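## Task

Find the tote somewhere in the room and set the yellow sponge inside it so no part sticks out past its rim. The robot must not topple or be left leaning, or the task fails. The sponge must stay in place without the robot holding it.

## Robot and tools

Robot: TidyBot++, a wheeled base 0.54 m long, 0.50 m wide and 0.38 m tall, carrying one seven-joint arm with a two-finger gripper. The shoulder sits 0.12 m ahead of the base centre at 0.68 m height. Cameras: base_camera (fixed on the base, looking forward) and wrist_camera (fisheye, looks along the hand). The arm starts folded, hand pointing down.

Frames: the base frame has its origin on the floor below the base centre, x forward, y left, z up. hand_pose is the midpoint between the finger pads in this frame; its z axis runs out along the fingers and the pads close along its y axis. The odometry frame is where the base frame was at scene start. base_odometry heading is in radians, positive to the left, -3.142 to 3.142; it counts wheel turns, so slip shows as travel and drift builds up. base_tilt is in degrees, positive when leaning forward or right.

execute_actions: argument actions is a list holding one action or none (none just reports state and images). An action may have base, joints, or both, plus optional speeds. base holds exactly one key, each a relative offset from where the base last reported itself: translate_m (metres, forward positive, -2 to 2), strafe_m (metres, left positive, -2 to 2), rotate_rad (radians, counter-clockwise from above positive, -6.3 to 6.3). joints holds absolute targets by name, in radians: joint_1_rad (any angle; turns the arm about vertical, positive is clockwise from above, opposite to rotate_rad), joint_2_rad shoulder -2.249 to 2.249, joint_3_rad any angle, joint_4_rad elbow -2.579 to 2.579, joint_5_rad any angle, joint_6_rad wrist -2.099 to 2.099, joint_7_rad any angle (hand roll; with hand down, positive is counter-clockwise from above; at 1.57 the fingers open left/right). gripper_pos is absolute on a 0 to 1 scale, 0 fully open (about 85 mm gap), 1 fully closed (gap about 85 x (1 - gripper_pos) mm). Unbounded joints go the short way; to turn far, use steps under half a turn. speeds caps top speed for that action only: translate_m and strafe_m 0.05 to 0.5 m/s, rotate_rad 0.1 to 1.57 rad/s (defaults are the maxima). A base move needing over 8.667 s, or any action over 15 s, is refused, as is any unknown key or out-of-range value; nothing moves then. cameras picks images: omitted, null or ["all"] gives both, [] gives none. Joints or base left out of an action may keep chasing old targets.

Arm geometry, with joint_1_rad 0, joint_3_rad 3.14, joint_5_rad 0 (near start): the arm stays in the base's x-z plane. Angles from vertical, forward positive: upper arm (0.42 m) = joint_2_rad; forearm (0.31 m) = joint_2_rad - joint_4_rad; hand (0.31 m to the hand point) = that minus joint_6_rad. Sum length x sin for forward reach from the shoulder and length x cos for height above it. A downward hand reaches at most about 0.94 m high, only near the base. Closed fingertips stick out about 20 mm beyond the hand point.

wait: seconds 0 to 10; commands nothing and returns state and images. zoom_image: camera (base_camera or wrist_camera) and region [x0, y0, x1, y1] in pixels of that camera's latest image, top-left origin, at most 504 x 504. base_camera is 644x364, wrist_camera 644x476. read_manual: optional section, only "licences"; moves nothing. finished_scene: scene number (1 or 2); ends that scene for good after the last command is held, and reports success and the next task.

Result lines: joint_positions (readings), hand_pose, base_odometry, base_tilt, motor_effort (percent of max, positive toward higher joint values, bracketed number is the action's peak; readings carry bias and noise), pictures (camera order of images), on_its_own (motion not commanded by this call). base_status / joint_status: done; off_target (stopped short, may still push); contact_stop or time_out (target dropped, holds where stopped); not_followed with "joint command not followed" and a cause line when a self-collision check withheld arm targets (the gripper still moves; withheld targets may be retried later). A gripper closing to 1 reading done means it holds nothing; off_target means an object stopped it. A blocked base may report done while short. ARM HIT means the arm struck the base or itself; nothing prevents arm-base contact. A torque fault (warnings at 56.7 N m for joints 1-4 and 29.4 for 5-7; limits 104.5 and 51.3) freezes the arm and gripper for 10 s and skips the rest of the call while the base continues. MOTOR HOT appears from 60 °C; at 75 °C an OVER-TEMPERATURE FAULT lets the arm sink and joints read limit_stop_at_motor_heat, so resend targets.

Precision: friction and load leave joints slightly off; the hand lands a centimetre or two off, more when stretched or carrying weight. To correct, send each joint its last command plus (desired minus read). Never command a loaded joint to its read angle, or it sinks. Trust images over hand_pose.

Avoid: dropping or slamming objects, driving the base while the arm is caught on something high (around 0.8 m or more), which can tip the robot, sideways pushes on a raised hand, and driving into obstacles. Back away or retract the arm to straighten a lean. Objects may occasionally be nudged by outside forces. The robot keeps holding the last command while you think.

Each tool is called after "Emit:" as a command line: name --argument value for each argument, lists and objects as JSON in quotes; but a table of rows of numbers goes row by row, as --pt "numbers of a row", without its own name.

## Session

Emit:
execute_actions --actions '[]'

Scene clock: 0.00 s.
base_odometry: x=+0.000 y=+0.000 heading=+0.000 (m, m, rad; odometry frame)
base_tilt: forward=+0.2 right=+0.3 (deg)
base_status: not commanded
joint_positions: joint_1_rad=-0.014 joint_2_rad=-0.339 joint_3_rad=+3.148 joint_4_rad=-2.534 joint_5_rad=+0.044 joint_6_rad=-0.846 joint_7_rad=+1.613 gripper_pos=+0.000
joint_status: not commanded
motor_effort: joint_1_rad=+0 joint_2_rad=-1 joint_3_rad=+0 joint_4_rad=+15 joint_5_rad=-1 joint_6_rad=+2 joint_7_rad=+0 (%)
hand_pose: x=+0.2656 y=-0.0074 z=+0.5853 quat_wxyz=(+0.017, +0.998, +0.039, +0.050) (m; base frame)
pictures: base_camera, wrist_camera
Images, in order (width x height): base_camera 644x364, wrist_camera 644x476.

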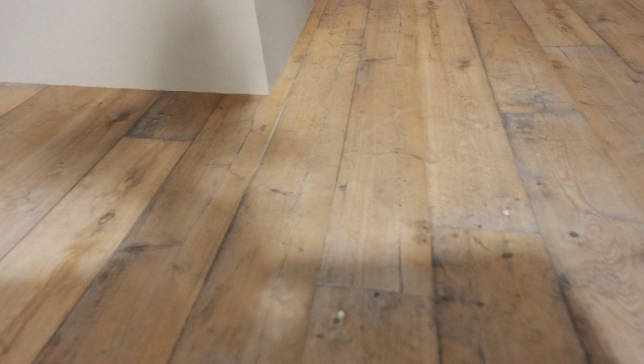

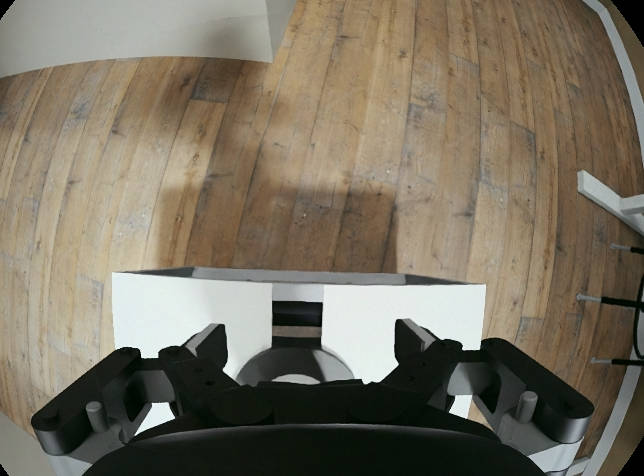

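Emit:
execute_actions --actions '[{"joints": {"joint_6_rad": 0.3}}]' --cameras '["wrist_camera"]'

Scene clock: 6.53 s.
base_odometry: x=+0.000 y=+0.000 heading=+0.000 (m, m, rad; odometry frame)
base_tilt: forward=+0.1 right=+0.2 (deg)
base_status: not commanded
joint_positions: joint_1_rad=-0.014 joint_2_rad=-0.339 joint_3_rad=+3.148 joint_4_rad=-2.534 joint_5_rad=+0.044 joint_6_rad=+0.285 joint_7_rad=+1.613 gripper_pos=+0.000
joint_status: all done
motor_effort: joint_1_rad=+0(0) joint_2_rad=-6(6) joint_3_rad=+0(0) joint_4_rad=+19(19) joint_5_rad=+0(0) joint_6_rad=+9(9) joint_7_rad=+0(0) (%)
hand_pose: x=+0.5276 y=+0.0083 z=+0.7913 quat_wxyz=(+0.016, +0.815, +0.040, +0.577) (m; base frame)
pictures: wrist_camera
Images, in order (width x height): wrist_camera 644x476.

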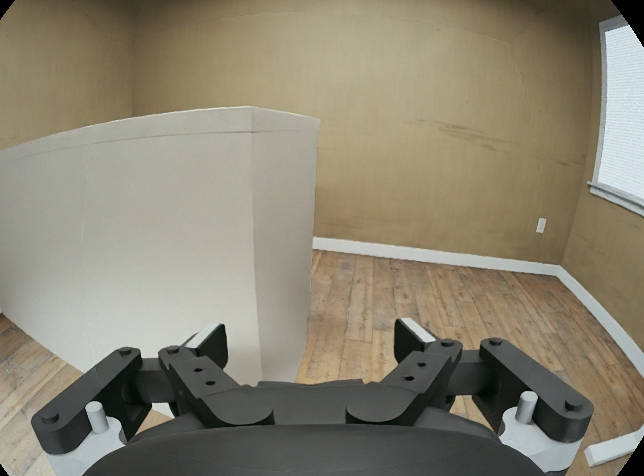

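Emit:
execute_actions --actions '[{"joints": {"joint_1_rad": 1.6}}]' --cameras '["wrist_camera"]'

Scene clock: 12.17 s.
base_odometry: x=+0.000 y=+0.000 heading=+0.000 (m, m, rad; odometry frame)
base_tilt: forward=+0.1 right=+0.2 (deg)
base_status: not commanded
joint_positions: joint_1_rad=+1.576 joint_2_rad=-0.339 joint_3_rad=+3.148 joint_4_rad=-2.534 joint_5_rad=+0.044 joint_6_rad=+0.285 joint_7_rad=+1.613 gripper_pos=+0.000
joint_status: all done
motor_effort: joint_1_rad=+0(0) joint_2_rad=-6(6) joint_3_rad=+0(1) joint_4_rad=+19(19) joint_5_rad=+0(1) joint_6_rad=+9(8) joint_7_rad=+1(1) (%)
hand_pose: x=+0.1196 y=-0.4087 z=+0.7913 quat_wxyz=(+0.423, +0.600, -0.554, +0.393) (m; base frame)
pictures: wrist_camera
Images, in order (width x height): wrist_camera 644x476.

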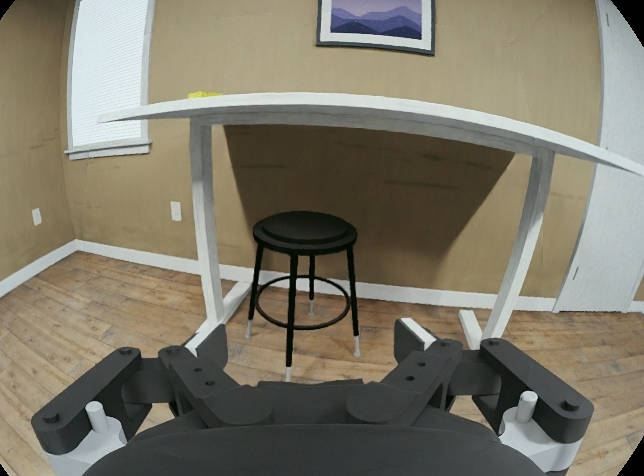

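Emit:
execute_actions --actions '[{"joints": {"joint_1_rad": 3.1}}]' --cameras '["wrist_camera"]'

Emit:
execute_actions --actions '[{"joints": {"joint_1_rad": 4.7}}]' --cameras '["wrist_camera"]'

Scene clock: 17.67 s.
base_odometry: x=+0.000 y=+0.000 heading=+0.000 (m, m, rad; odometry frame)
base_tilt: forward=+0.2 right=+0.2 (deg)
base_status: not commanded
joint_positions: joint_1_rad=+3.076 joint_2_rad=-0.339 joint_3_rad=+3.148 joint_4_rad=-2.534 joint_5_rad=+0.044 joint_6_rad=+0.285 joint_7_rad=+1.613 gripper_pos=+0.000
joint_status: all done
motor_effort: joint_1_rad=+0(0) joint_2_rad=-6(6) joint_3_rad=+1(1) joint_4_rad=+19(19) joint_5_rad=-1(1) joint_6_rad=+8(9) joint_7_rad=+0(0) (%)
hand_pose: x=-0.2886 y=-0.0295 z=+0.7913 quat_wxyz=(+0.578, +0.062, -0.814, -0.001) (m; base frame)
pictures: wrist_camera
Images, in order (width x height): wrist_camera 644x476.

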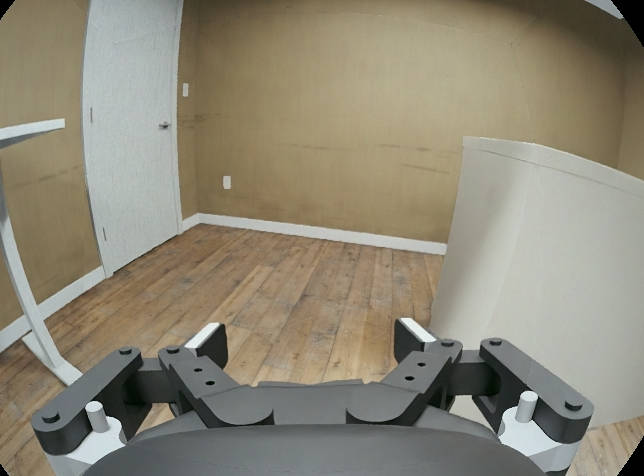

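Scene clock: 20.47 s.
base_odometry: x=+0.000 y=+0.000 heading=+0.000 (m, m, rad; odometry frame)
base_tilt: forward=+0.1 right=+0.2 (deg)
base_status: not commanded
joint_positions: joint_1_rad=+4.676 joint_2_rad=-0.339 joint_3_rad=+3.148 joint_4_rad=-2.534 joint_5_rad=+0.044 joint_6_rad=+0.285 joint_7_rad=+1.613 gripper_pos=+0.000
joint_status: all done
motor_effort: joint_1_rad=+0(1) joint_2_rad=-6(6) joint_3_rad=+0(1) joint_4_rad=+19(19) joint_5_rad=+0(1) joint_6_rad=+8(9) joint_7_rad=+0(1) (%)
hand_pose: x=+0.1014 y=+0.4083 z=+0.7913 quat_wxyz=(+0.402, -0.541, -0.611, -0.415) (m; base frame)
pictures: wrist_camera
Images, in order (width x height): wrist_camera 644x476.

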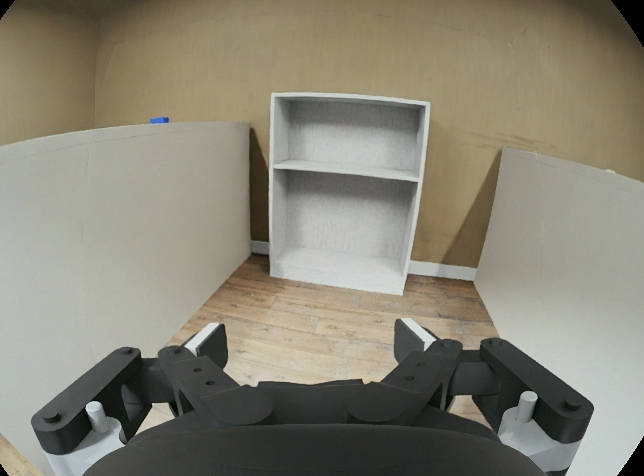

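Emit:
execute_actions --actions '[{"base": {"rotate_rad": -1.57}, "joints": {"joint_1_rad": 6.283, "joint_2_rad": -0.3, "joint_4_rad": -1.0, "joint_6_rad": -1.4}}]'

Scene clock: 28.77 s.
base_odometry: x=+0.000 y=+0.000 heading=-1.569 (m, m, rad; odometry frame)
base_tilt: forward=+0.2 right=+0.3 (deg)
base_status: done
joint_positions: joint_1_rad=+6.258 joint_2_rad=-0.323 joint_3_rad=+3.151 joint_4_rad=-1.023 joint_5_rad=+0.044 joint_6_rad=-1.362 joint_7_rad=+1.613 gripper_pos=+0.000
joint_status: all done
motor_effort: joint_1_rad=+0(2) joint_2_rad=-3(13) joint_3_rad=+0(3) joint_4_rad=+16(22) joint_5_rad=+0(2) joint_6_rad=+8(8) joint_7_rad=+0(0) (%)
hand_pose: x=+0.4626 y=-0.0078 z=+1.1745 quat_wxyz=(-0.026, -0.858, -0.017, -0.513) (m; base frame)
pictures: base_camera, wrist_camera
Images, in order (width x height): base_camera 644x364, wrist_camera 644x476.

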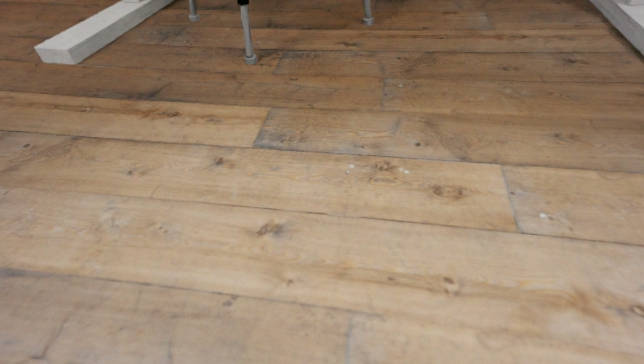

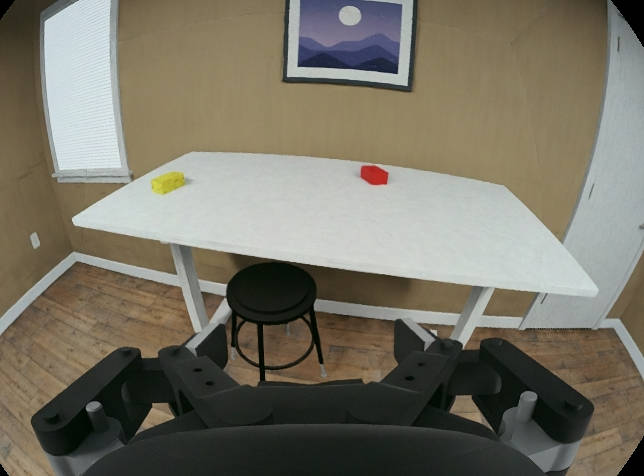

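Emit:
execute_actions --actions '[{"base": {"rotate_rad": -0.15}}]' --cameras '[]'

Emit:
execute_actions --actions '[{"base": {"strafe_m": 0.75}}]'

Scene clock: 61.43 s.
base_odometry: x=+0.000 y=+0.000 heading=-1.718 (m, m, rad; odometry frame)
base_tilt: forward=+0.2 right=+0.2 (deg)
base_status: done
joint_positions: joint_1_rad=+6.260 joint_2_rad=-0.323 joint_3_rad=+3.151 joint_4_rad=-1.023 joint_5_rad=+0.044 joint_6_rad=-1.362 joint_7_rad=+1.613 gripper_pos=+0.000
joint_status: not commanded
motor_effort: joint_1_rad=+0(1) joint_2_rad=-4(4) joint_3_rad=+0(1) joint_4_rad=+16(16) joint_5_rad=-1(1) joint_6_rad=+8(8) joint_7_rad=+0(0) (%)
hand_pose: x=+0.4625 y=-0.0086 z=+1.1745 quat_wxyz=(-0.027, -0.858, -0.016, -0.513) (m; base frame)
pictures: none
No camera images: the call's "cameras" was empty. Leave "cameras" out to get every camera's image.

Scene clock: 66.77 s.
base_odometry: x=+0.606 y=-0.091 heading=-1.709 (m, m, rad; odometry frame)
base_tilt: forward=+0.2 right=+0.2 (deg)
base_status: strafe_m time_out (by the wheels' count: +0.613 of +0.750)
joint_positions: joint_1_rad=+6.265 joint_2_rad=-0.310 joint_3_rad=+3.145 joint_4_rad=-1.019 joint_5_rad=+0.041 joint_6_rad=-1.366 joint_7_rad=+1.613 gripper_pos=+0.000
joint_status: not commanded
motor_effort: joint_1_rad=+0(6) joint_2_rad=-3(24) joint_3_rad=+0(14) joint_4_rad=+16(23) joint_5_rad=-1(6) joint_6_rad=+7(9) joint_7_rad=+0(0) (%)
hand_pose: x=+0.4677 y=-0.0066 z=+1.1711 quat_wxyz=(-0.026, -0.861, -0.018, -0.508) (m; base frame)
pictures: base_camera, wrist_camera
Images, in order (width x height): base_camera 644x364, wrist_camera 644x476.

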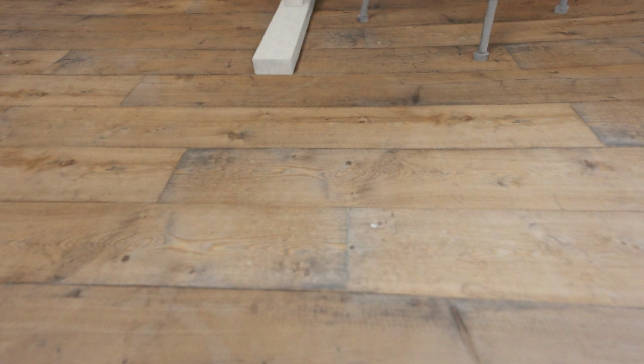

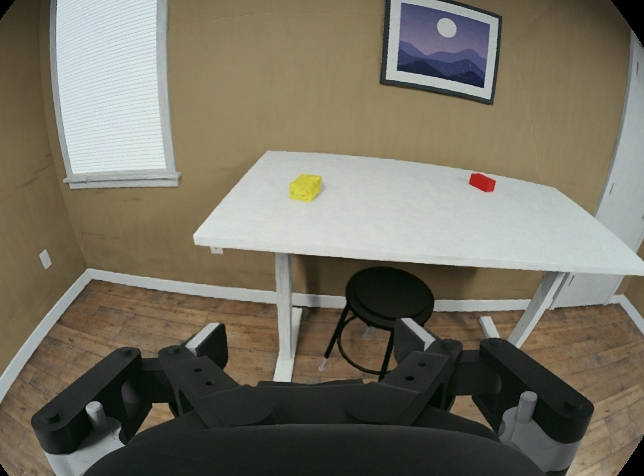

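Emit:
execute_actions --actions '[{"base": {"translate_m": 0.5}, "joints": {"joint_6_rad": -1.9}}]'

Scene clock: 79.67 s.
base_odometry: x=+0.538 y=-0.586 heading=-1.709 (m, m, rad; odometry frame)
base_tilt: forward=+0.1 right=+0.2 (deg)
base_status: done
joint_positions: joint_1_rad=+6.265 joint_2_rad=-0.299 joint_3_rad=+3.145 joint_4_rad=-1.016 joint_5_rad=+0.041 joint_6_rad=-1.888 joint_7_rad=+1.613 gripper_pos=+0.000
joint_status: all done
motor_effort: joint_1_rad=+0(1) joint_2_rad=-3(7) joint_3_rad=+0(1) joint_4_rad=+14(17) joint_5_rad=+0(0) joint_6_rad=+5(7) joint_7_rad=+0(0) (%)
hand_pose: x=+0.3607 y=-0.0077 z=+1.0534 quat_wxyz=(-0.020, -0.964, -0.016, -0.265) (m; base frame)
pictures: base_camera, wrist_camera
Images, in order (width x height): base_camera 644x364, wrist_camera 644x476.

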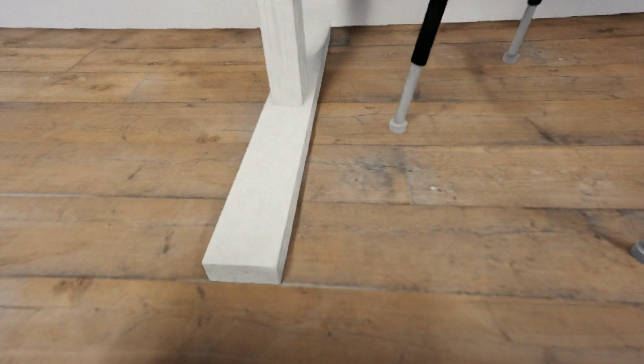

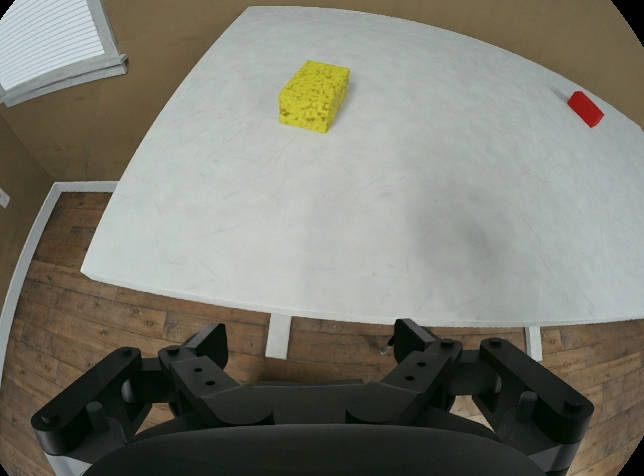

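Emit:
execute_actions --actions '[{"base": {"translate_m": 0.08}, "joints": {"joint_1_rad": 6.283, "joint_2_rad": -0.038, "joint_4_rad": -0.79, "joint_6_rad": -1.698, "joint_7_rad": 1.35}}]'

Scene clock: 98.63 s.
base_odometry: x=+0.527 y=-0.666 heading=-1.708 (m, m, rad; odometry frame)
base_tilt: forward=+0.2 right=+0.3 (deg)
base_status: done
joint_positions: joint_1_rad=+6.265 joint_2_rad=-0.032 joint_3_rad=+3.145 joint_4_rad=-0.817 joint_5_rad=+0.041 joint_6_rad=-1.732 joint_7_rad=+1.377 gripper_pos=+0.000
joint_status: all done
motor_effort: joint_1_rad=+0(0) joint_2_rad=-14(20) joint_3_rad=+0(1) joint_4_rad=+15(17) joint_5_rad=+0(0) joint_6_rad=+5(6) joint_7_rad=+1(0) (%)
hand_pose: x=+0.5098 y=-0.0057 z=+1.0721 quat_wxyz=(+0.014, -0.947, +0.095, -0.307) (m; base frame)
pictures: base_camera, wrist_camera
Images, in order (width x height): base_camera 644x364, wrist_camera 644x476.

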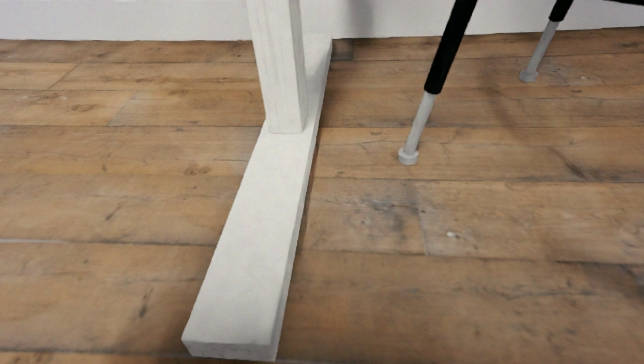

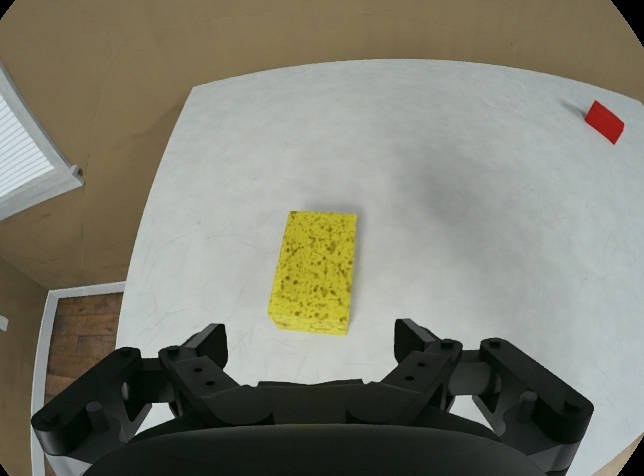

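Emit:
execute_actions --actions '[{"joints": {"joint_2_rad": 0.055, "joint_4_rad": -0.92, "joint_6_rad": -1.525}}]' --cameras '["wrist_camera"]'

Scene clock: 107.77 s.
base_odometry: x=+0.527 y=-0.665 heading=-1.708 (m, m, rad; odometry frame)
base_tilt: forward=+0.2 right=+0.2 (deg)
base_status: not commanded
joint_positions: joint_1_rad=+6.265 joint_2_rad=+0.049 joint_3_rad=+3.145 joint_4_rad=-0.901 joint_5_rad=+0.041 joint_6_rad=-1.560 joint_7_rad=+1.377 gripper_pos=+0.000
joint_status: all done
motor_effort: joint_1_rad=+0(0) joint_2_rad=-20(22) joint_3_rad=+0(0) joint_4_rad=+17(18) joint_5_rad=+0(0) joint_6_rad=+6(6) joint_7_rad=+0(0) (%)
hand_pose: x=+0.5790 y=-0.0047 z=+1.0342 quat_wxyz=(+0.013, -0.946, +0.091, -0.311) (m; base frame)
pictures: wrist_camera
Images, in order (width x height): wrist_camera 644x476.

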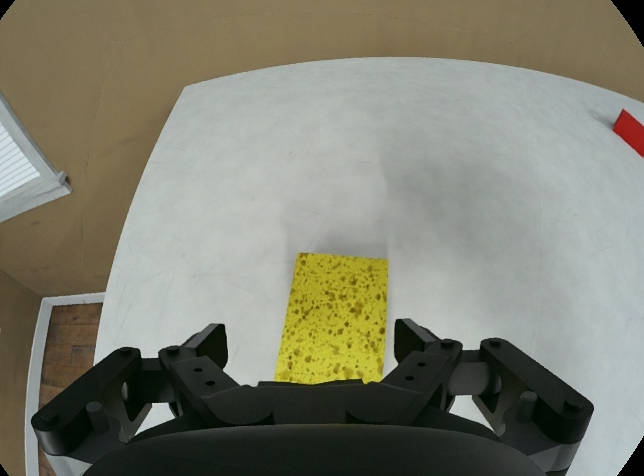

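Emit:
execute_actions --actions '[{"joints": {"joint_2_rad": 0.088}}]' --cameras '["wrist_camera"]'

Scene clock: 112.57 s.
base_odometry: x=+0.527 y=-0.665 heading=-1.708 (m, m, rad; odometry frame)
base_tilt: forward=+0.2 right=+0.2 (deg)
base_status: not commanded
joint_positions: joint_1_rad=+6.265 joint_2_rad=+0.068 joint_3_rad=+3.145 joint_4_rad=-0.901 joint_5_rad=+0.041 joint_6_rad=-1.560 joint_7_rad=+1.377 gripper_pos=+0.000
joint_status: all done
motor_effort: joint_1_rad=+0(0) joint_2_rad=-20(22) joint_3_rad=+0(0) joint_4_rad=+18(18) joint_5_rad=-1(1) joint_6_rad=+5(6) joint_7_rad=+0(0) (%)
hand_pose: x=+0.5858 y=-0.0046 z=+1.0252 quat_wxyz=(+0.012, -0.949, +0.091, -0.302) (m; base frame)
pictures: wrist_camera
Images, in order (width x height): wrist_camera 644x476.

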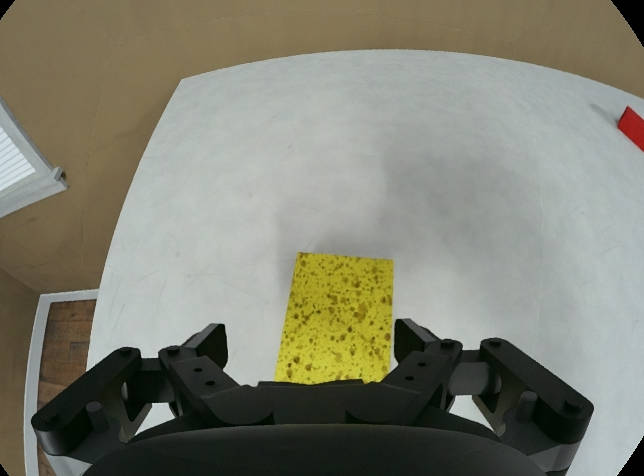

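Emit:
execute_actions --actions '[{"joints": {"gripper_pos": 1.0}}]' --cameras '["wrist_camera"]'

Scene clock: 115.20 s.
base_odometry: x=+0.527 y=-0.665 heading=-1.708 (m, m, rad; odometry frame)
base_tilt: forward=+0.2 right=+0.3 (deg)
base_status: not commanded
joint_positions: joint_1_rad=+6.265 joint_2_rad=+0.068 joint_3_rad=+3.145 joint_4_rad=-0.901 joint_5_rad=+0.041 joint_6_rad=-1.560 joint_7_rad=+1.377 gripper_pos=+0.999
joint_status: all done
motor_effort: joint_1_rad=+0(0) joint_2_rad=-20(20) joint_3_rad=+0(0) joint_4_rad=+18(18) joint_5_rad=-1(0) joint_6_rad=+6(5) joint_7_rad=+0(0) (%)
hand_pose: x=+0.5858 y=-0.0046 z=+1.0252 quat_wxyz=(+0.012, -0.949, +0.091, -0.302) (m; base frame)
pictures: wrist_camera
Images, in order (width x height): wrist_camera 644x476.

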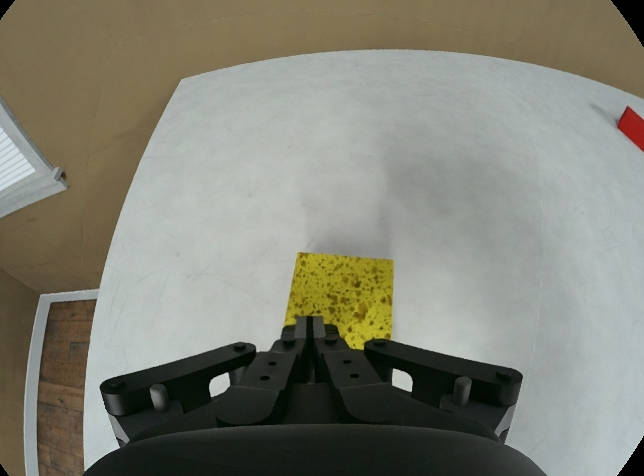

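Emit:
execute_actions --actions '[{"joints": {"gripper_pos": 0.0}}]' --cameras '[]'

Emit:
execute_actions --actions '[{"joints": {"joint_1_rad": 6.30, "joint_2_rad": 0.09, "joint_4_rad": -1.035, "joint_6_rad": -1.425}}]' --cameras '["wrist_camera"]'

Scene clock: 126.67 s.
base_odometry: x=+0.527 y=-0.665 heading=-1.708 (m, m, rad; odometry frame)
base_tilt: forward=+0.2 right=+0.2 (deg)
base_status: not commanded
joint_positions: joint_1_rad=+6.265 joint_2_rad=+0.068 joint_3_rad=+3.145 joint_4_rad=-0.901 joint_5_rad=+0.041 joint_6_rad=-1.560 joint_7_rad=+1.377 gripper_pos=+0.000
joint_status: all done
motor_effort: joint_1_rad=+0(0) joint_2_rad=-20(20) joint_3_rad=+0(0) joint_4_rad=+17(18) joint_5_rad=+0(1) joint_6_rad=+6(6) joint_7_rad=+0(0) (%)
hand_pose: x=+0.5858 y=-0.0046 z=+1.0252 quat_wxyz=(+0.012, -0.949, +0.091, -0.302) (m; base frame)
pictures: none
No camera images: the call's "cameras" was empty. Leave "cameras" out to get every camera's image.

Scene clock: 127.63 s.
base_odometry: x=+0.527 y=-0.665 heading=-1.708 (m, m, rad; odometry frame)
base_tilt: forward=+0.2 right=+0.2 (deg)
base_status: not commanded
joint_positions: joint_1_rad=+6.273 joint_2_rad=+0.074 joint_3_rad=+3.145 joint_4_rad=-1.014 joint_5_rad=+0.041 joint_6_rad=-1.463 joint_7_rad=+1.377 gripper_pos=+0.000
joint_status: all done
motor_effort: joint_1_rad=+0(0) joint_2_rad=-21(23) joint_3_rad=+0(0) joint_4_rad=+19(19) joint_5_rad=+0(1) joint_6_rad=+5(5) joint_7_rad=+0(0) (%)
hand_pose: x=+0.6019 y=-0.0082 z=+0.9890 quat_wxyz=(+0.009, -0.952, +0.093, -0.291) (m; base frame)
pictures: wrist_camera
Images, in order (width x height): wrist_camera 644x476.

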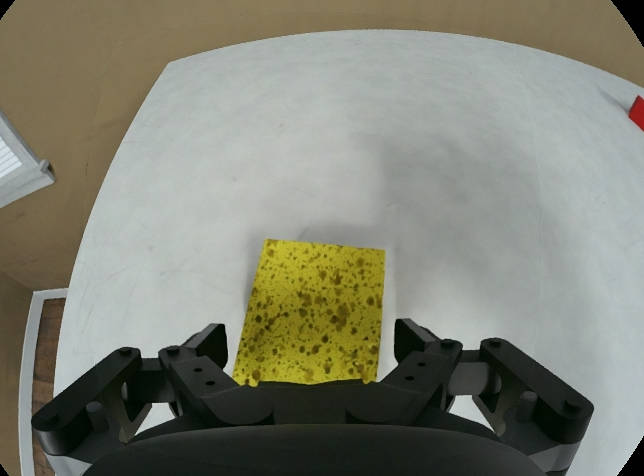

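Emit:
execute_actions --actions '[{"joints": {"gripper_pos": 1.0}}]' --cameras '["wrist_camera"]'

Scene clock: 131.30 s.
base_odometry: x=+0.527 y=-0.665 heading=-1.709 (m, m, rad; odometry frame)
base_tilt: forward=+0.1 right=+0.1 (deg)
base_status: not commanded
joint_positions: joint_1_rad=+6.274 joint_2_rad=+0.070 joint_3_rad=+3.145 joint_4_rad=-1.015 joint_5_rad=+0.041 joint_6_rad=-1.457 joint_7_rad=+1.377 gripper_pos=+0.357
joint_status: gripper_pos off_target (ended at +0.357, target +1.000)
motor_effort: joint_1_rad=+0(1) joint_2_rad=-18(22) joint_3_rad=+0(1) joint_4_rad=+16(18) joint_5_rad=-1(2) joint_6_rad=+5(6) joint_7_rad=+0(0) (%)
hand_pose: x=+0.6019 y=-0.0085 z=+0.9916 quat_wxyz=(+0.009, -0.951, +0.093, -0.296) (m; base frame)
pictures: wrist_camera
Images, in order (width x height): wrist_camera 644x476.

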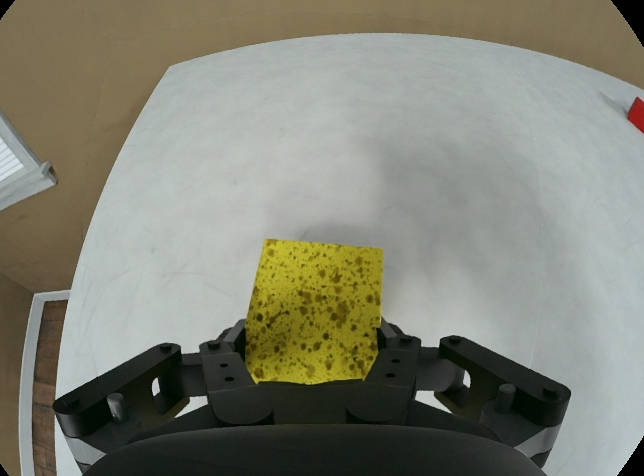

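Emit:
execute_actions --actions '[{"joints": {"joint_2_rad": -0.3, "joint_4_rad": -1.0, "joint_6_rad": -1.4}}]' --cameras '[]'

Emit:
execute_actions --actions '[{"base": {"translate_m": -0.3}}]' --cameras '[]'

Emit:
execute_actions --actions '[{"base": {"strafe_m": 1.1}, "joints": {"joint_1_rad": 3.6}}]'

Scene clock: 137.93 s.
base_odometry: x=+0.527 y=-0.665 heading=-1.709 (m, m, rad; odometry frame)
base_tilt: forward=+0.3 right=+0.2 (deg)
base_status: not commanded
joint_positions: joint_1_rad=+6.274 joint_2_rad=-0.303 joint_3_rad=+3.145 joint_4_rad=-1.014 joint_5_rad=+0.041 joint_6_rad=-1.441 joint_7_rad=+1.377 gripper_pos=+0.357
joint_status: all done
motor_effort: joint_1_rad=+0(0) joint_2_rad=-4(25) joint_3_rad=+0(0) joint_4_rad=+16(20) joint_5_rad=-1(0) joint_6_rad=+8(7) joint_7_rad=+1(0) (%)
hand_pose: x=+0.4585 y=-0.0098 z=+1.1511 quat_wxyz=(+0.029, -0.875, +0.090, -0.475) (m; base frame)
pictures: none
No camera images: the call's "cameras" was empty. Leave "cameras" out to get every camera's image.

Scene clock: 139.93 s.
base_odometry: x=+0.568 y=-0.368 heading=-1.709 (m, m, rad; odometry frame)
base_tilt: forward=+0.2 right=+0.1 (deg)
base_status: done
joint_positions: joint_1_rad=+6.276 joint_2_rad=-0.306 joint_3_rad=+3.146 joint_4_rad=-1.014 joint_5_rad=+0.041 joint_6_rad=-1.438 joint_7_rad=+1.377 gripper_pos=+0.357
joint_status: not commanded
motor_effort: joint_1_rad=+0(1) joint_2_rad=-3(9) joint_3_rad=+0(3) joint_4_rad=+16(18) joint_5_rad=-1(2) joint_6_rad=+8(8) joint_7_rad=+0(0) (%)
hand_pose: x=+0.4580 y=-0.0108 z=+1.1527 quat_wxyz=(+0.028, -0.874, +0.091, -0.477) (m; base frame)
pictures: none
No camera images: the call's "cameras" was empty. Leave "cameras" out to get every camera's image.

Scene clock: 143.57 s.
base_odometry: x=+1.658 y=-0.519 heading=-1.709 (m, m, rad; odometry frame)
base_tilt: forward=+0.2 right=+0.1 (deg)
base_status: done
joint_positions: joint_1_rad=+3.625 joint_2_rad=-0.303 joint_3_rad=+3.146 joint_4_rad=-1.014 joint_5_rad=+0.041 joint_6_rad=-1.437 joint_7_rad=+1.377 gripper_pos=+0.357
joint_status: all done
motor_effort: joint_1_rad=+0(1) joint_2_rad=-4(8) joint_3_rad=+0(3) joint_4_rad=+16(17) joint_5_rad=-1(1) joint_6_rad=+8(7) joint_7_rad=+0(1) (%)
hand_pose: x=-0.1758 y=+0.1701 z=+1.1522 quat_wxyz=(+0.469, -0.301, -0.826, -0.088) (m; base frame)
pictures: base_camera, wrist_camera
Images, in order (width x height): base_camera 644x364, wrist_camera 644x476.

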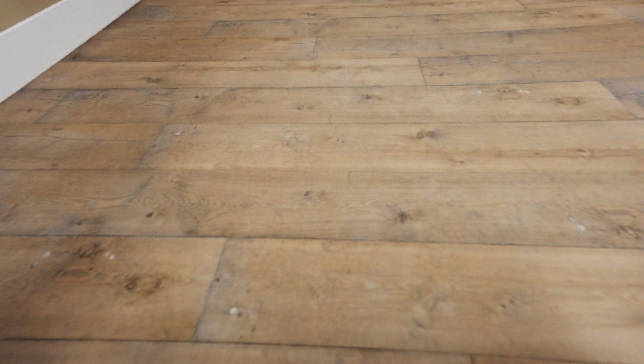

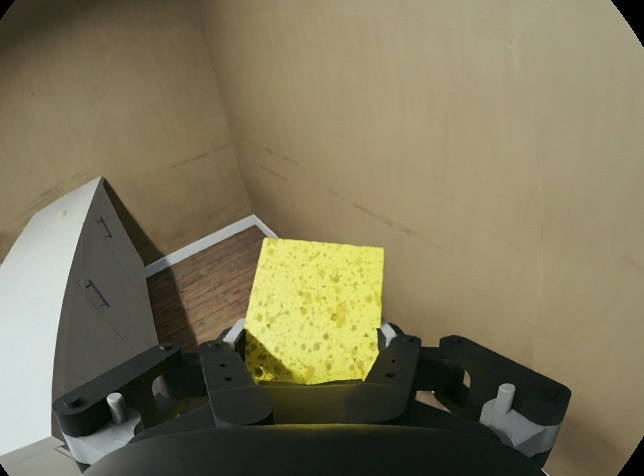

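Emit:
execute_actions --actions '[{"joints": {"joint_1_rad": 3.3, "joint_6_rad": -0.9, "joint_7_rad": 1.57}}]' --cameras '["wrist_camera"]'

Scene clock: 148.43 s.
base_odometry: x=+1.658 y=-0.519 heading=-1.709 (m, m, rad; odometry frame)
base_tilt: forward=+0.0 right=+0.2 (deg)
base_status: not commanded
joint_positions: joint_1_rad=+3.324 joint_2_rad=-0.303 joint_3_rad=+3.146 joint_4_rad=-1.014 joint_5_rad=+0.041 joint_6_rad=-0.935 joint_7_rad=+1.542 gripper_pos=+0.357
joint_status: all done
motor_effort: joint_1_rad=+0(1) joint_2_rad=-5(5) joint_3_rad=+0(1) joint_4_rad=+17(17) joint_5_rad=+0(0) joint_6_rad=+10(9) joint_7_rad=+0(0) (%)
hand_pose: x=-0.2620 y=+0.0821 z=+1.2987 quat_wxyz=(+0.676, -0.082, -0.728, -0.074) (m; base frame)
pictures: wrist_camera
Images, in order (width x height): wrist_camera 644x476.

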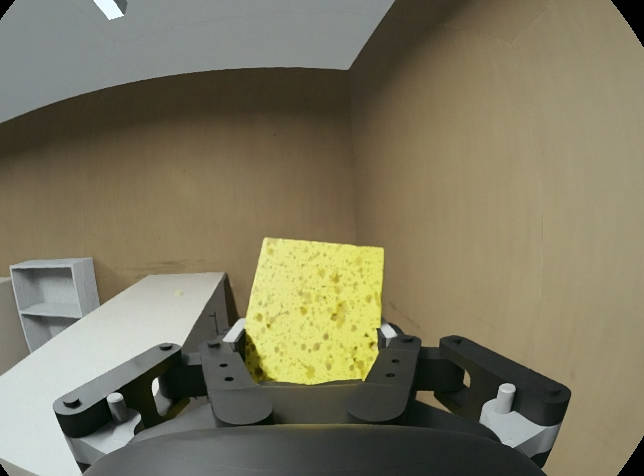

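Emit:
execute_actions --actions '[{"joints": {"joint_6_rad": -2.05}}]' --cameras '["wrist_camera"]'

Scene clock: 151.97 s.
base_odometry: x=+1.658 y=-0.519 heading=-1.709 (m, m, rad; odometry frame)
base_tilt: forward=+0.2 right=+0.2 (deg)
base_status: not commanded
joint_positions: joint_1_rad=+3.324 joint_2_rad=-0.303 joint_3_rad=+3.146 joint_4_rad=-1.013 joint_5_rad=+0.041 joint_6_rad=-2.036 joint_7_rad=+1.542 gripper_pos=+0.357
joint_status: all done
motor_effort: joint_1_rad=+0(0) joint_2_rad=-2(6) joint_3_rad=+0(0) joint_4_rad=+13(17) joint_5_rad=+0(1) joint_6_rad=+4(11) joint_7_rad=+0(0) (%)
hand_pose: x=-0.0746 y=+0.0474 z=+1.0347 quat_wxyz=(+0.195, -0.118, -0.973, -0.031) (m; base frame)
pictures: wrist_camera
Images, in order (width x height): wrist_camera 644x476.

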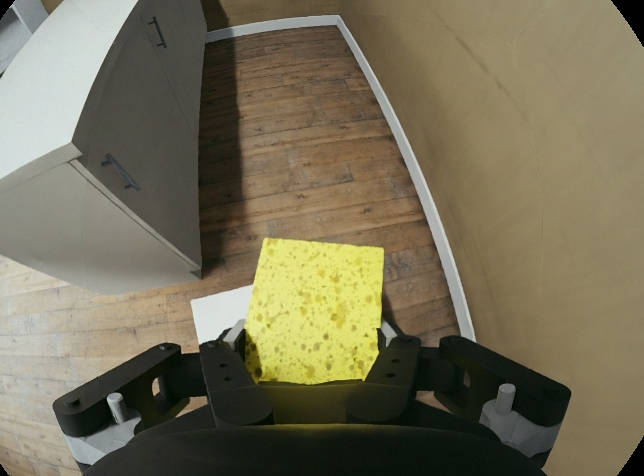

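Emit:
execute_actions --actions '[{"base": {"strafe_m": -2.0}}]' --cameras '[]'

Emit:
execute_actions --actions '[{"base": {"strafe_m": -1.0}, "joints": {"joint_1_rad": 2.2, "joint_6_rad": -1.6}}]'

Scene clock: 163.53 s.
base_odometry: x=-0.323 y=-0.242 heading=-1.709 (m, m, rad; odometry frame)
base_tilt: forward=+0.2 right=+0.2 (deg)
base_status: done
joint_positions: joint_1_rad=+3.324 joint_2_rad=-0.303 joint_3_rad=+3.146 joint_4_rad=-1.012 joint_5_rad=+0.041 joint_6_rad=-2.036 joint_7_rad=+1.542 gripper_pos=+0.357
joint_status: not commanded
motor_effort: joint_1_rad=+0(1) joint_2_rad=-2(6) joint_3_rad=+0(3) joint_4_rad=+14(14) joint_5_rad=+0(1) joint_6_rad=+4(5) joint_7_rad=+0(0) (%)
hand_pose: x=-0.0748 y=+0.0475 z=+1.0349 quat_wxyz=(+0.195, -0.118, -0.973, -0.031) (m; base frame)
pictures: none
No camera images: the call's "cameras" was empty. Leave "cameras" out to get every camera's image.

Scene clock: 166.90 s.
base_odometry: x=-1.313 y=-0.103 heading=-1.709 (m, m, rad; odometry frame)
base_tilt: forward=+0.1 right=+0.3 (deg)
base_status: done
joint_positions: joint_1_rad=+2.224 joint_2_rad=-0.302 joint_3_rad=+3.146 joint_4_rad=-1.012 joint_5_rad=+0.041 joint_6_rad=-1.637 joint_7_rad=+1.542 gripper_pos=+0.357
joint_status: all done
motor_effort: joint_1_rad=+1(1) joint_2_rad=-4(7) joint_3_rad=+0(1) joint_4_rad=+15(16) joint_5_rad=+0(1) joint_6_rad=+7(6) joint_7_rad=+0(0) (%)
hand_pose: x=-0.0751 y=-0.2313 z=+1.1041 quat_wxyz=(+0.353, +0.386, -0.837, +0.160) (m; base frame)
pictures: base_camera, wrist_camera
Images, in order (width x height): base_camera 644x364, wrist_camera 644x476.

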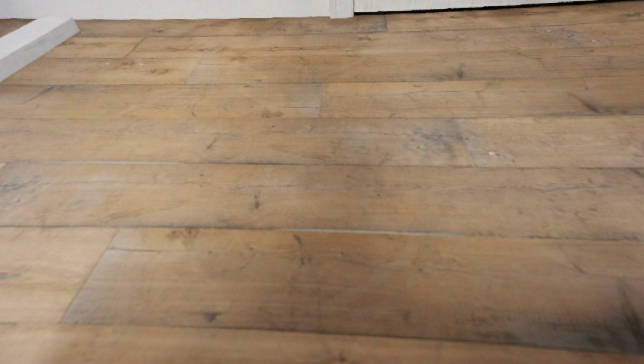

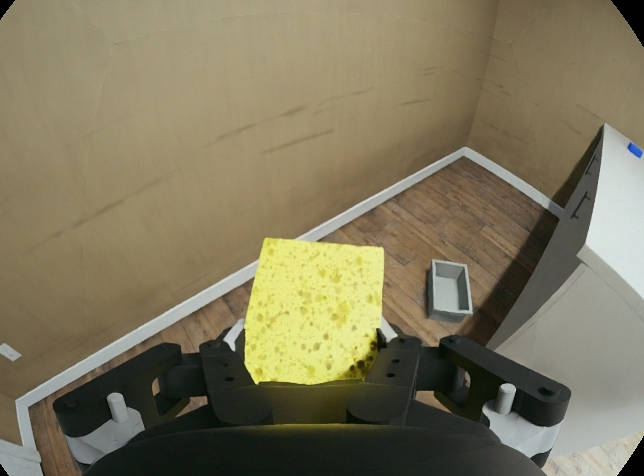

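Emit:
execute_actions --actions '[{"base": {"strafe_m": -0.45}, "joints": {"joint_1_rad": 0.0}}]' --cameras '[]'

Emit:
execute_actions --actions '[{"base": {"rotate_rad": 3.14}}]'

Scene clock: 179.80 s.
base_odometry: x=-1.759 y=-0.041 heading=-1.710 (m, m, rad; odometry frame)
base_tilt: forward=+0.2 right=+0.2 (deg)
base_status: done
joint_positions: joint_1_rad=+0.025 joint_2_rad=-0.294 joint_3_rad=+3.146 joint_4_rad=-1.012 joint_5_rad=+0.041 joint_6_rad=-1.635 joint_7_rad=+1.542 gripper_pos=+0.357
joint_status: all done
motor_effort: joint_1_rad=+0(0) joint_2_rad=-4(9) joint_3_rad=+0(2) joint_4_rad=+16(17) joint_5_rad=+0(2) joint_6_rad=+7(7) joint_7_rad=+0(0) (%)
hand_pose: x=+0.4239 y=-0.0211 z=+1.1020 quat_wxyz=(+0.018, +0.922, -0.036, +0.384) (m; base frame)
pictures: none
No camera images: the call's "cameras" was empty. Leave "cameras" out to get every camera's image.

Scene clock: 183.13 s.
base_odometry: x=-1.759 y=-0.041 heading=+1.429 (m, m, rad; odometry frame)
base_tilt: forward=+0.2 right=+0.3 (deg)
base_status: done
joint_positions: joint_1_rad=+0.024 joint_2_rad=-0.294 joint_3_rad=+3.146 joint_4_rad=-1.012 joint_5_rad=+0.041 joint_6_rad=-1.635 joint_7_rad=+1.542 gripper_pos=+0.357
joint_status: not commanded
motor_effort: joint_1_rad=+0(0) joint_2_rad=-4(6) joint_3_rad=+0(1) joint_4_rad=+16(16) joint_5_rad=-1(0) joint_6_rad=+7(7) joint_7_rad=+0(1) (%)
hand_pose: x=+0.4240 y=-0.0208 z=+1.1020 quat_wxyz=(+0.018, +0.922, -0.036, +0.384) (m; base frame)
pictures: base_camera, wrist_camera
Images, in order (width x height): base_camera 644x364, wrist_camera 644x476.

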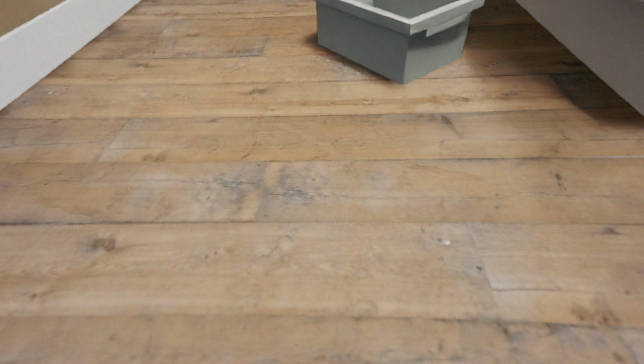

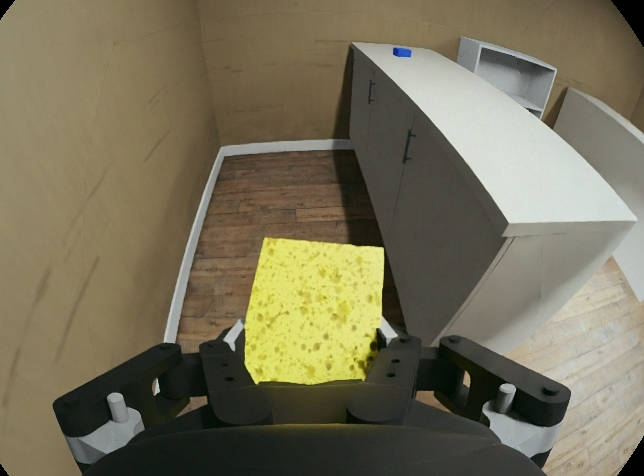

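Emit:
execute_actions --actions '[{"base": {"translate_m": 0.45}, "joints": {"joint_1_rad": 0.33, "joint_2_rad": 1.01, "joint_4_rad": -1.836, "joint_6_rad": -0.154}}]'

Scene clock: 194.23 s.
base_odometry: x=-1.697 y=+0.405 heading=+1.430 (m, m, rad; odometry frame)
base_tilt: forward=+0.2 right=+0.3 (deg)
base_status: done
joint_positions: joint_1_rad=+0.305 joint_2_rad=+0.995 joint_3_rad=+3.146 joint_4_rad=-1.814 joint_5_rad=+0.041 joint_6_rad=-0.194 joint_7_rad=+1.542 gripper_pos=+0.357
joint_status: all done
motor_effort: joint_1_rad=+0(1) joint_2_rad=-39(46) joint_3_rad=-1(1) joint_4_rad=+6(18) joint_5_rad=+0(0) joint_6_rad=+1(8) joint_7_rad=+0(0) (%)
hand_pose: x=+0.5935 y=-0.1536 z=+0.3055 quat_wxyz=(+0.017, +0.987, -0.147, +0.068) (m; base frame)
pictures: base_camera, wrist_camera
Images, in order (width x height): base_camera 644x364, wrist_camera 644x476.

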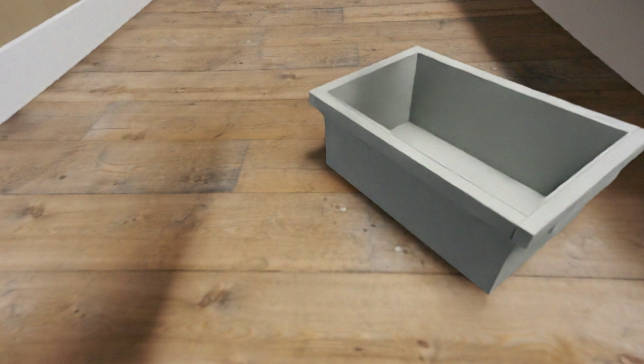

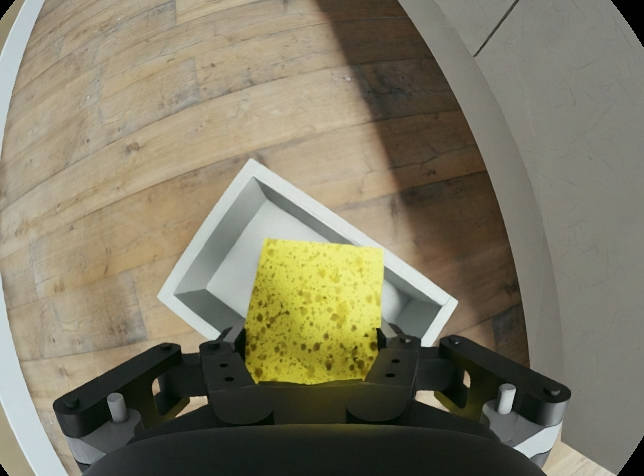

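Emit:
execute_actions --actions '[{"joints": {"joint_1_rad": 0.33, "joint_2_rad": 1.40, "joint_4_rad": -1.62, "joint_6_rad": 0.02, "joint_7_rad": 0.95}}]'

Scene clock: 204.80 s.
base_odometry: x=-1.697 y=+0.405 heading=+1.430 (m, m, rad; odometry frame)
base_tilt: forward=+0.2 right=+0.2 (deg)
base_status: not commanded
joint_positions: joint_1_rad=+0.305 joint_2_rad=+1.390 joint_3_rad=+3.146 joint_4_rad=-1.647 joint_5_rad=+0.041 joint_6_rad=-0.020 joint_7_rad=+0.975 gripper_pos=+0.357
joint_status: all done
motor_effort: joint_1_rad=+0(0) joint_2_rad=-40(43) joint_3_rad=-1(1) joint_4_rad=+2(6) joint_5_rad=-1(0) joint_6_rad=+1(2) joint_7_rad=+0(0) (%)
hand_pose: x=+0.5698 y=-0.1439 z=+0.1348 quat_wxyz=(-0.003, +0.908, -0.417, +0.043) (m; base frame)
pictures: base_camera, wrist_camera
Images, in order (width x height): base_camera 644x364, wrist_camera 644x476.

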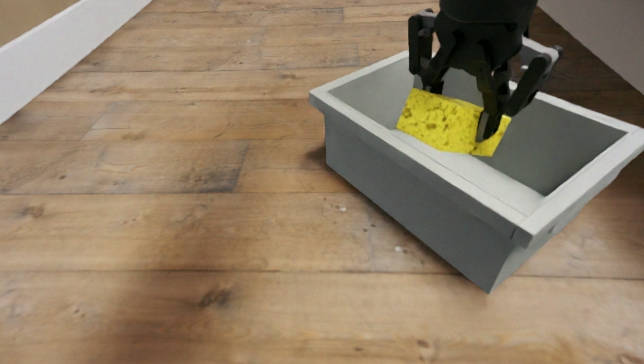

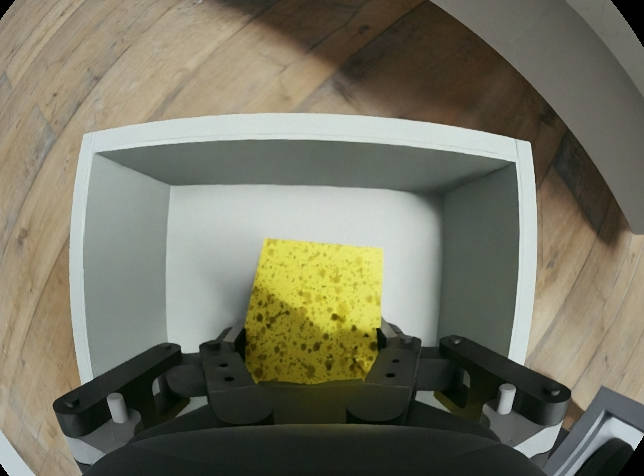

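Emit:
execute_actions --actions '[{"joints": {"joint_2_rad": 1.54, "joint_4_rad": -1.505}}]' --cameras '["base_camera"]'

Emit:
execute_actions --actions '[{"joints": {"gripper_pos": 0.1}}]' --cameras '[]'

Emit:
execute_actions --actions '[{"joints": {"joint_2_rad": 1.01, "joint_4_rad": -1.836, "joint_6_rad": -0.154}}]'

Scene clock: 213.13 s.
base_odometry: x=-1.697 y=+0.405 heading=+1.430 (m, m, rad; odometry frame)
base_tilt: forward=+0.2 right=+0.2 (deg)
base_status: not commanded
joint_positions: joint_1_rad=+0.305 joint_2_rad=+1.529 joint_3_rad=+3.146 joint_4_rad=-1.529 joint_5_rad=+0.041 joint_6_rad=-0.017 joint_7_rad=+0.975 gripper_pos=+0.357
joint_status: all done
motor_effort: joint_1_rad=+0(1) joint_2_rad=-39(43) joint_3_rad=-1(1) joint_4_rad=+1(3) joint_5_rad=-1(1) joint_6_rad=+1(2) joint_7_rad=+0(0) (%)
hand_pose: x=+0.5639 y=-0.1421 z=+0.0754 quat_wxyz=(-0.001, +0.909, -0.417, +0.033) (m; base frame)
pictures: base_camera
Images, in order (width x height): base_camera 644x364.

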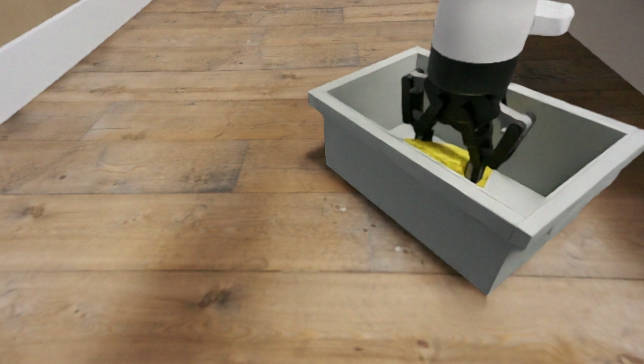

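Scene clock: 214.17 s.
base_odometry: x=-1.697 y=+0.405 heading=+1.430 (m, m, rad; odometry frame)
base_tilt: forward=+0.2 right=+0.2 (deg)
base_status: not commanded
joint_positions: joint_1_rad=+0.305 joint_2_rad=+1.529 joint_3_rad=+3.146 joint_4_rad=-1.529 joint_5_rad=+0.041 joint_6_rad=-0.017 joint_7_rad=+0.975 gripper_pos=+0.100
joint_status: all done
motor_effort: joint_1_rad=+1(0) joint_2_rad=-40(40) joint_3_rad=-1(1) joint_4_rad=+1(1) joint_5_rad=-1(0) joint_6_rad=+1(1) joint_7_rad=+0(0) (%)
hand_pose: x=+0.5639 y=-0.1421 z=+0.0754 quat_wxyz=(-0.001, +0.909, -0.417, +0.033) (m; base frame)
pictures: none
No camera images: the call's "cameras" was empty. Leave "cameras" out to get every camera's image.

Scene clock: 215.93 s.
base_odometry: x=-1.697 y=+0.405 heading=+1.430 (m, m, rad; odometry frame)
base_tilt: forward=+0.2 right=+0.2 (deg)
base_status: not commanded
joint_positions: joint_1_rad=+0.305 joint_2_rad=+1.028 joint_3_rad=+3.146 joint_4_rad=-1.811 joint_5_rad=+0.041 joint_6_rad=-0.116 joint_7_rad=+0.975 gripper_pos=+0.100
joint_status: all done
motor_effort: joint_1_rad=+0(0) joint_2_rad=-38(44) joint_3_rad=+0(1) joint_4_rad=+6(6) joint_5_rad=-1(1) joint_6_rad=+1(2) joint_7_rad=+1(0) (%)
hand_pose: x=+0.6058 y=-0.1565 z=+0.2929 quat_wxyz=(-0.007, +0.905, -0.416, +0.093) (m; base frame)
pictures: base_camera, wrist_camera
Images, in order (width x height): base_camera 644x364, wrist_camera 644x476.

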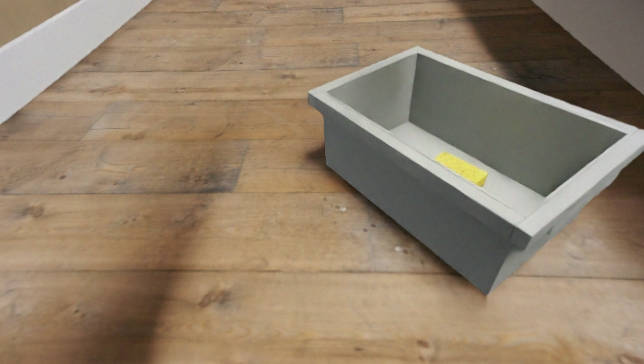

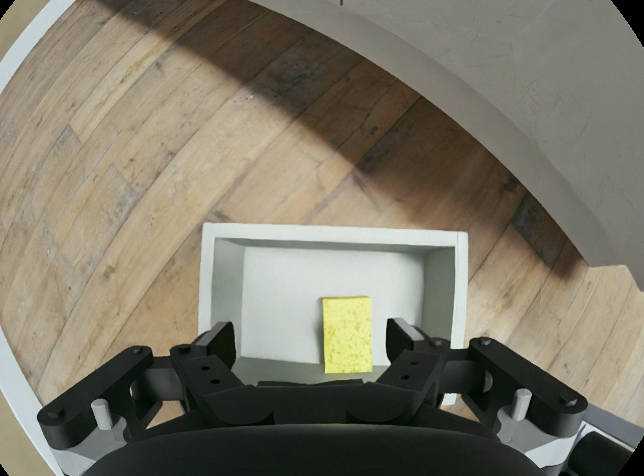

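The sponge is lying in the tote, clear of the rim, so I'll end this scene.

Emit:
finished_scene --scene 1

The scene is finished: the task was done.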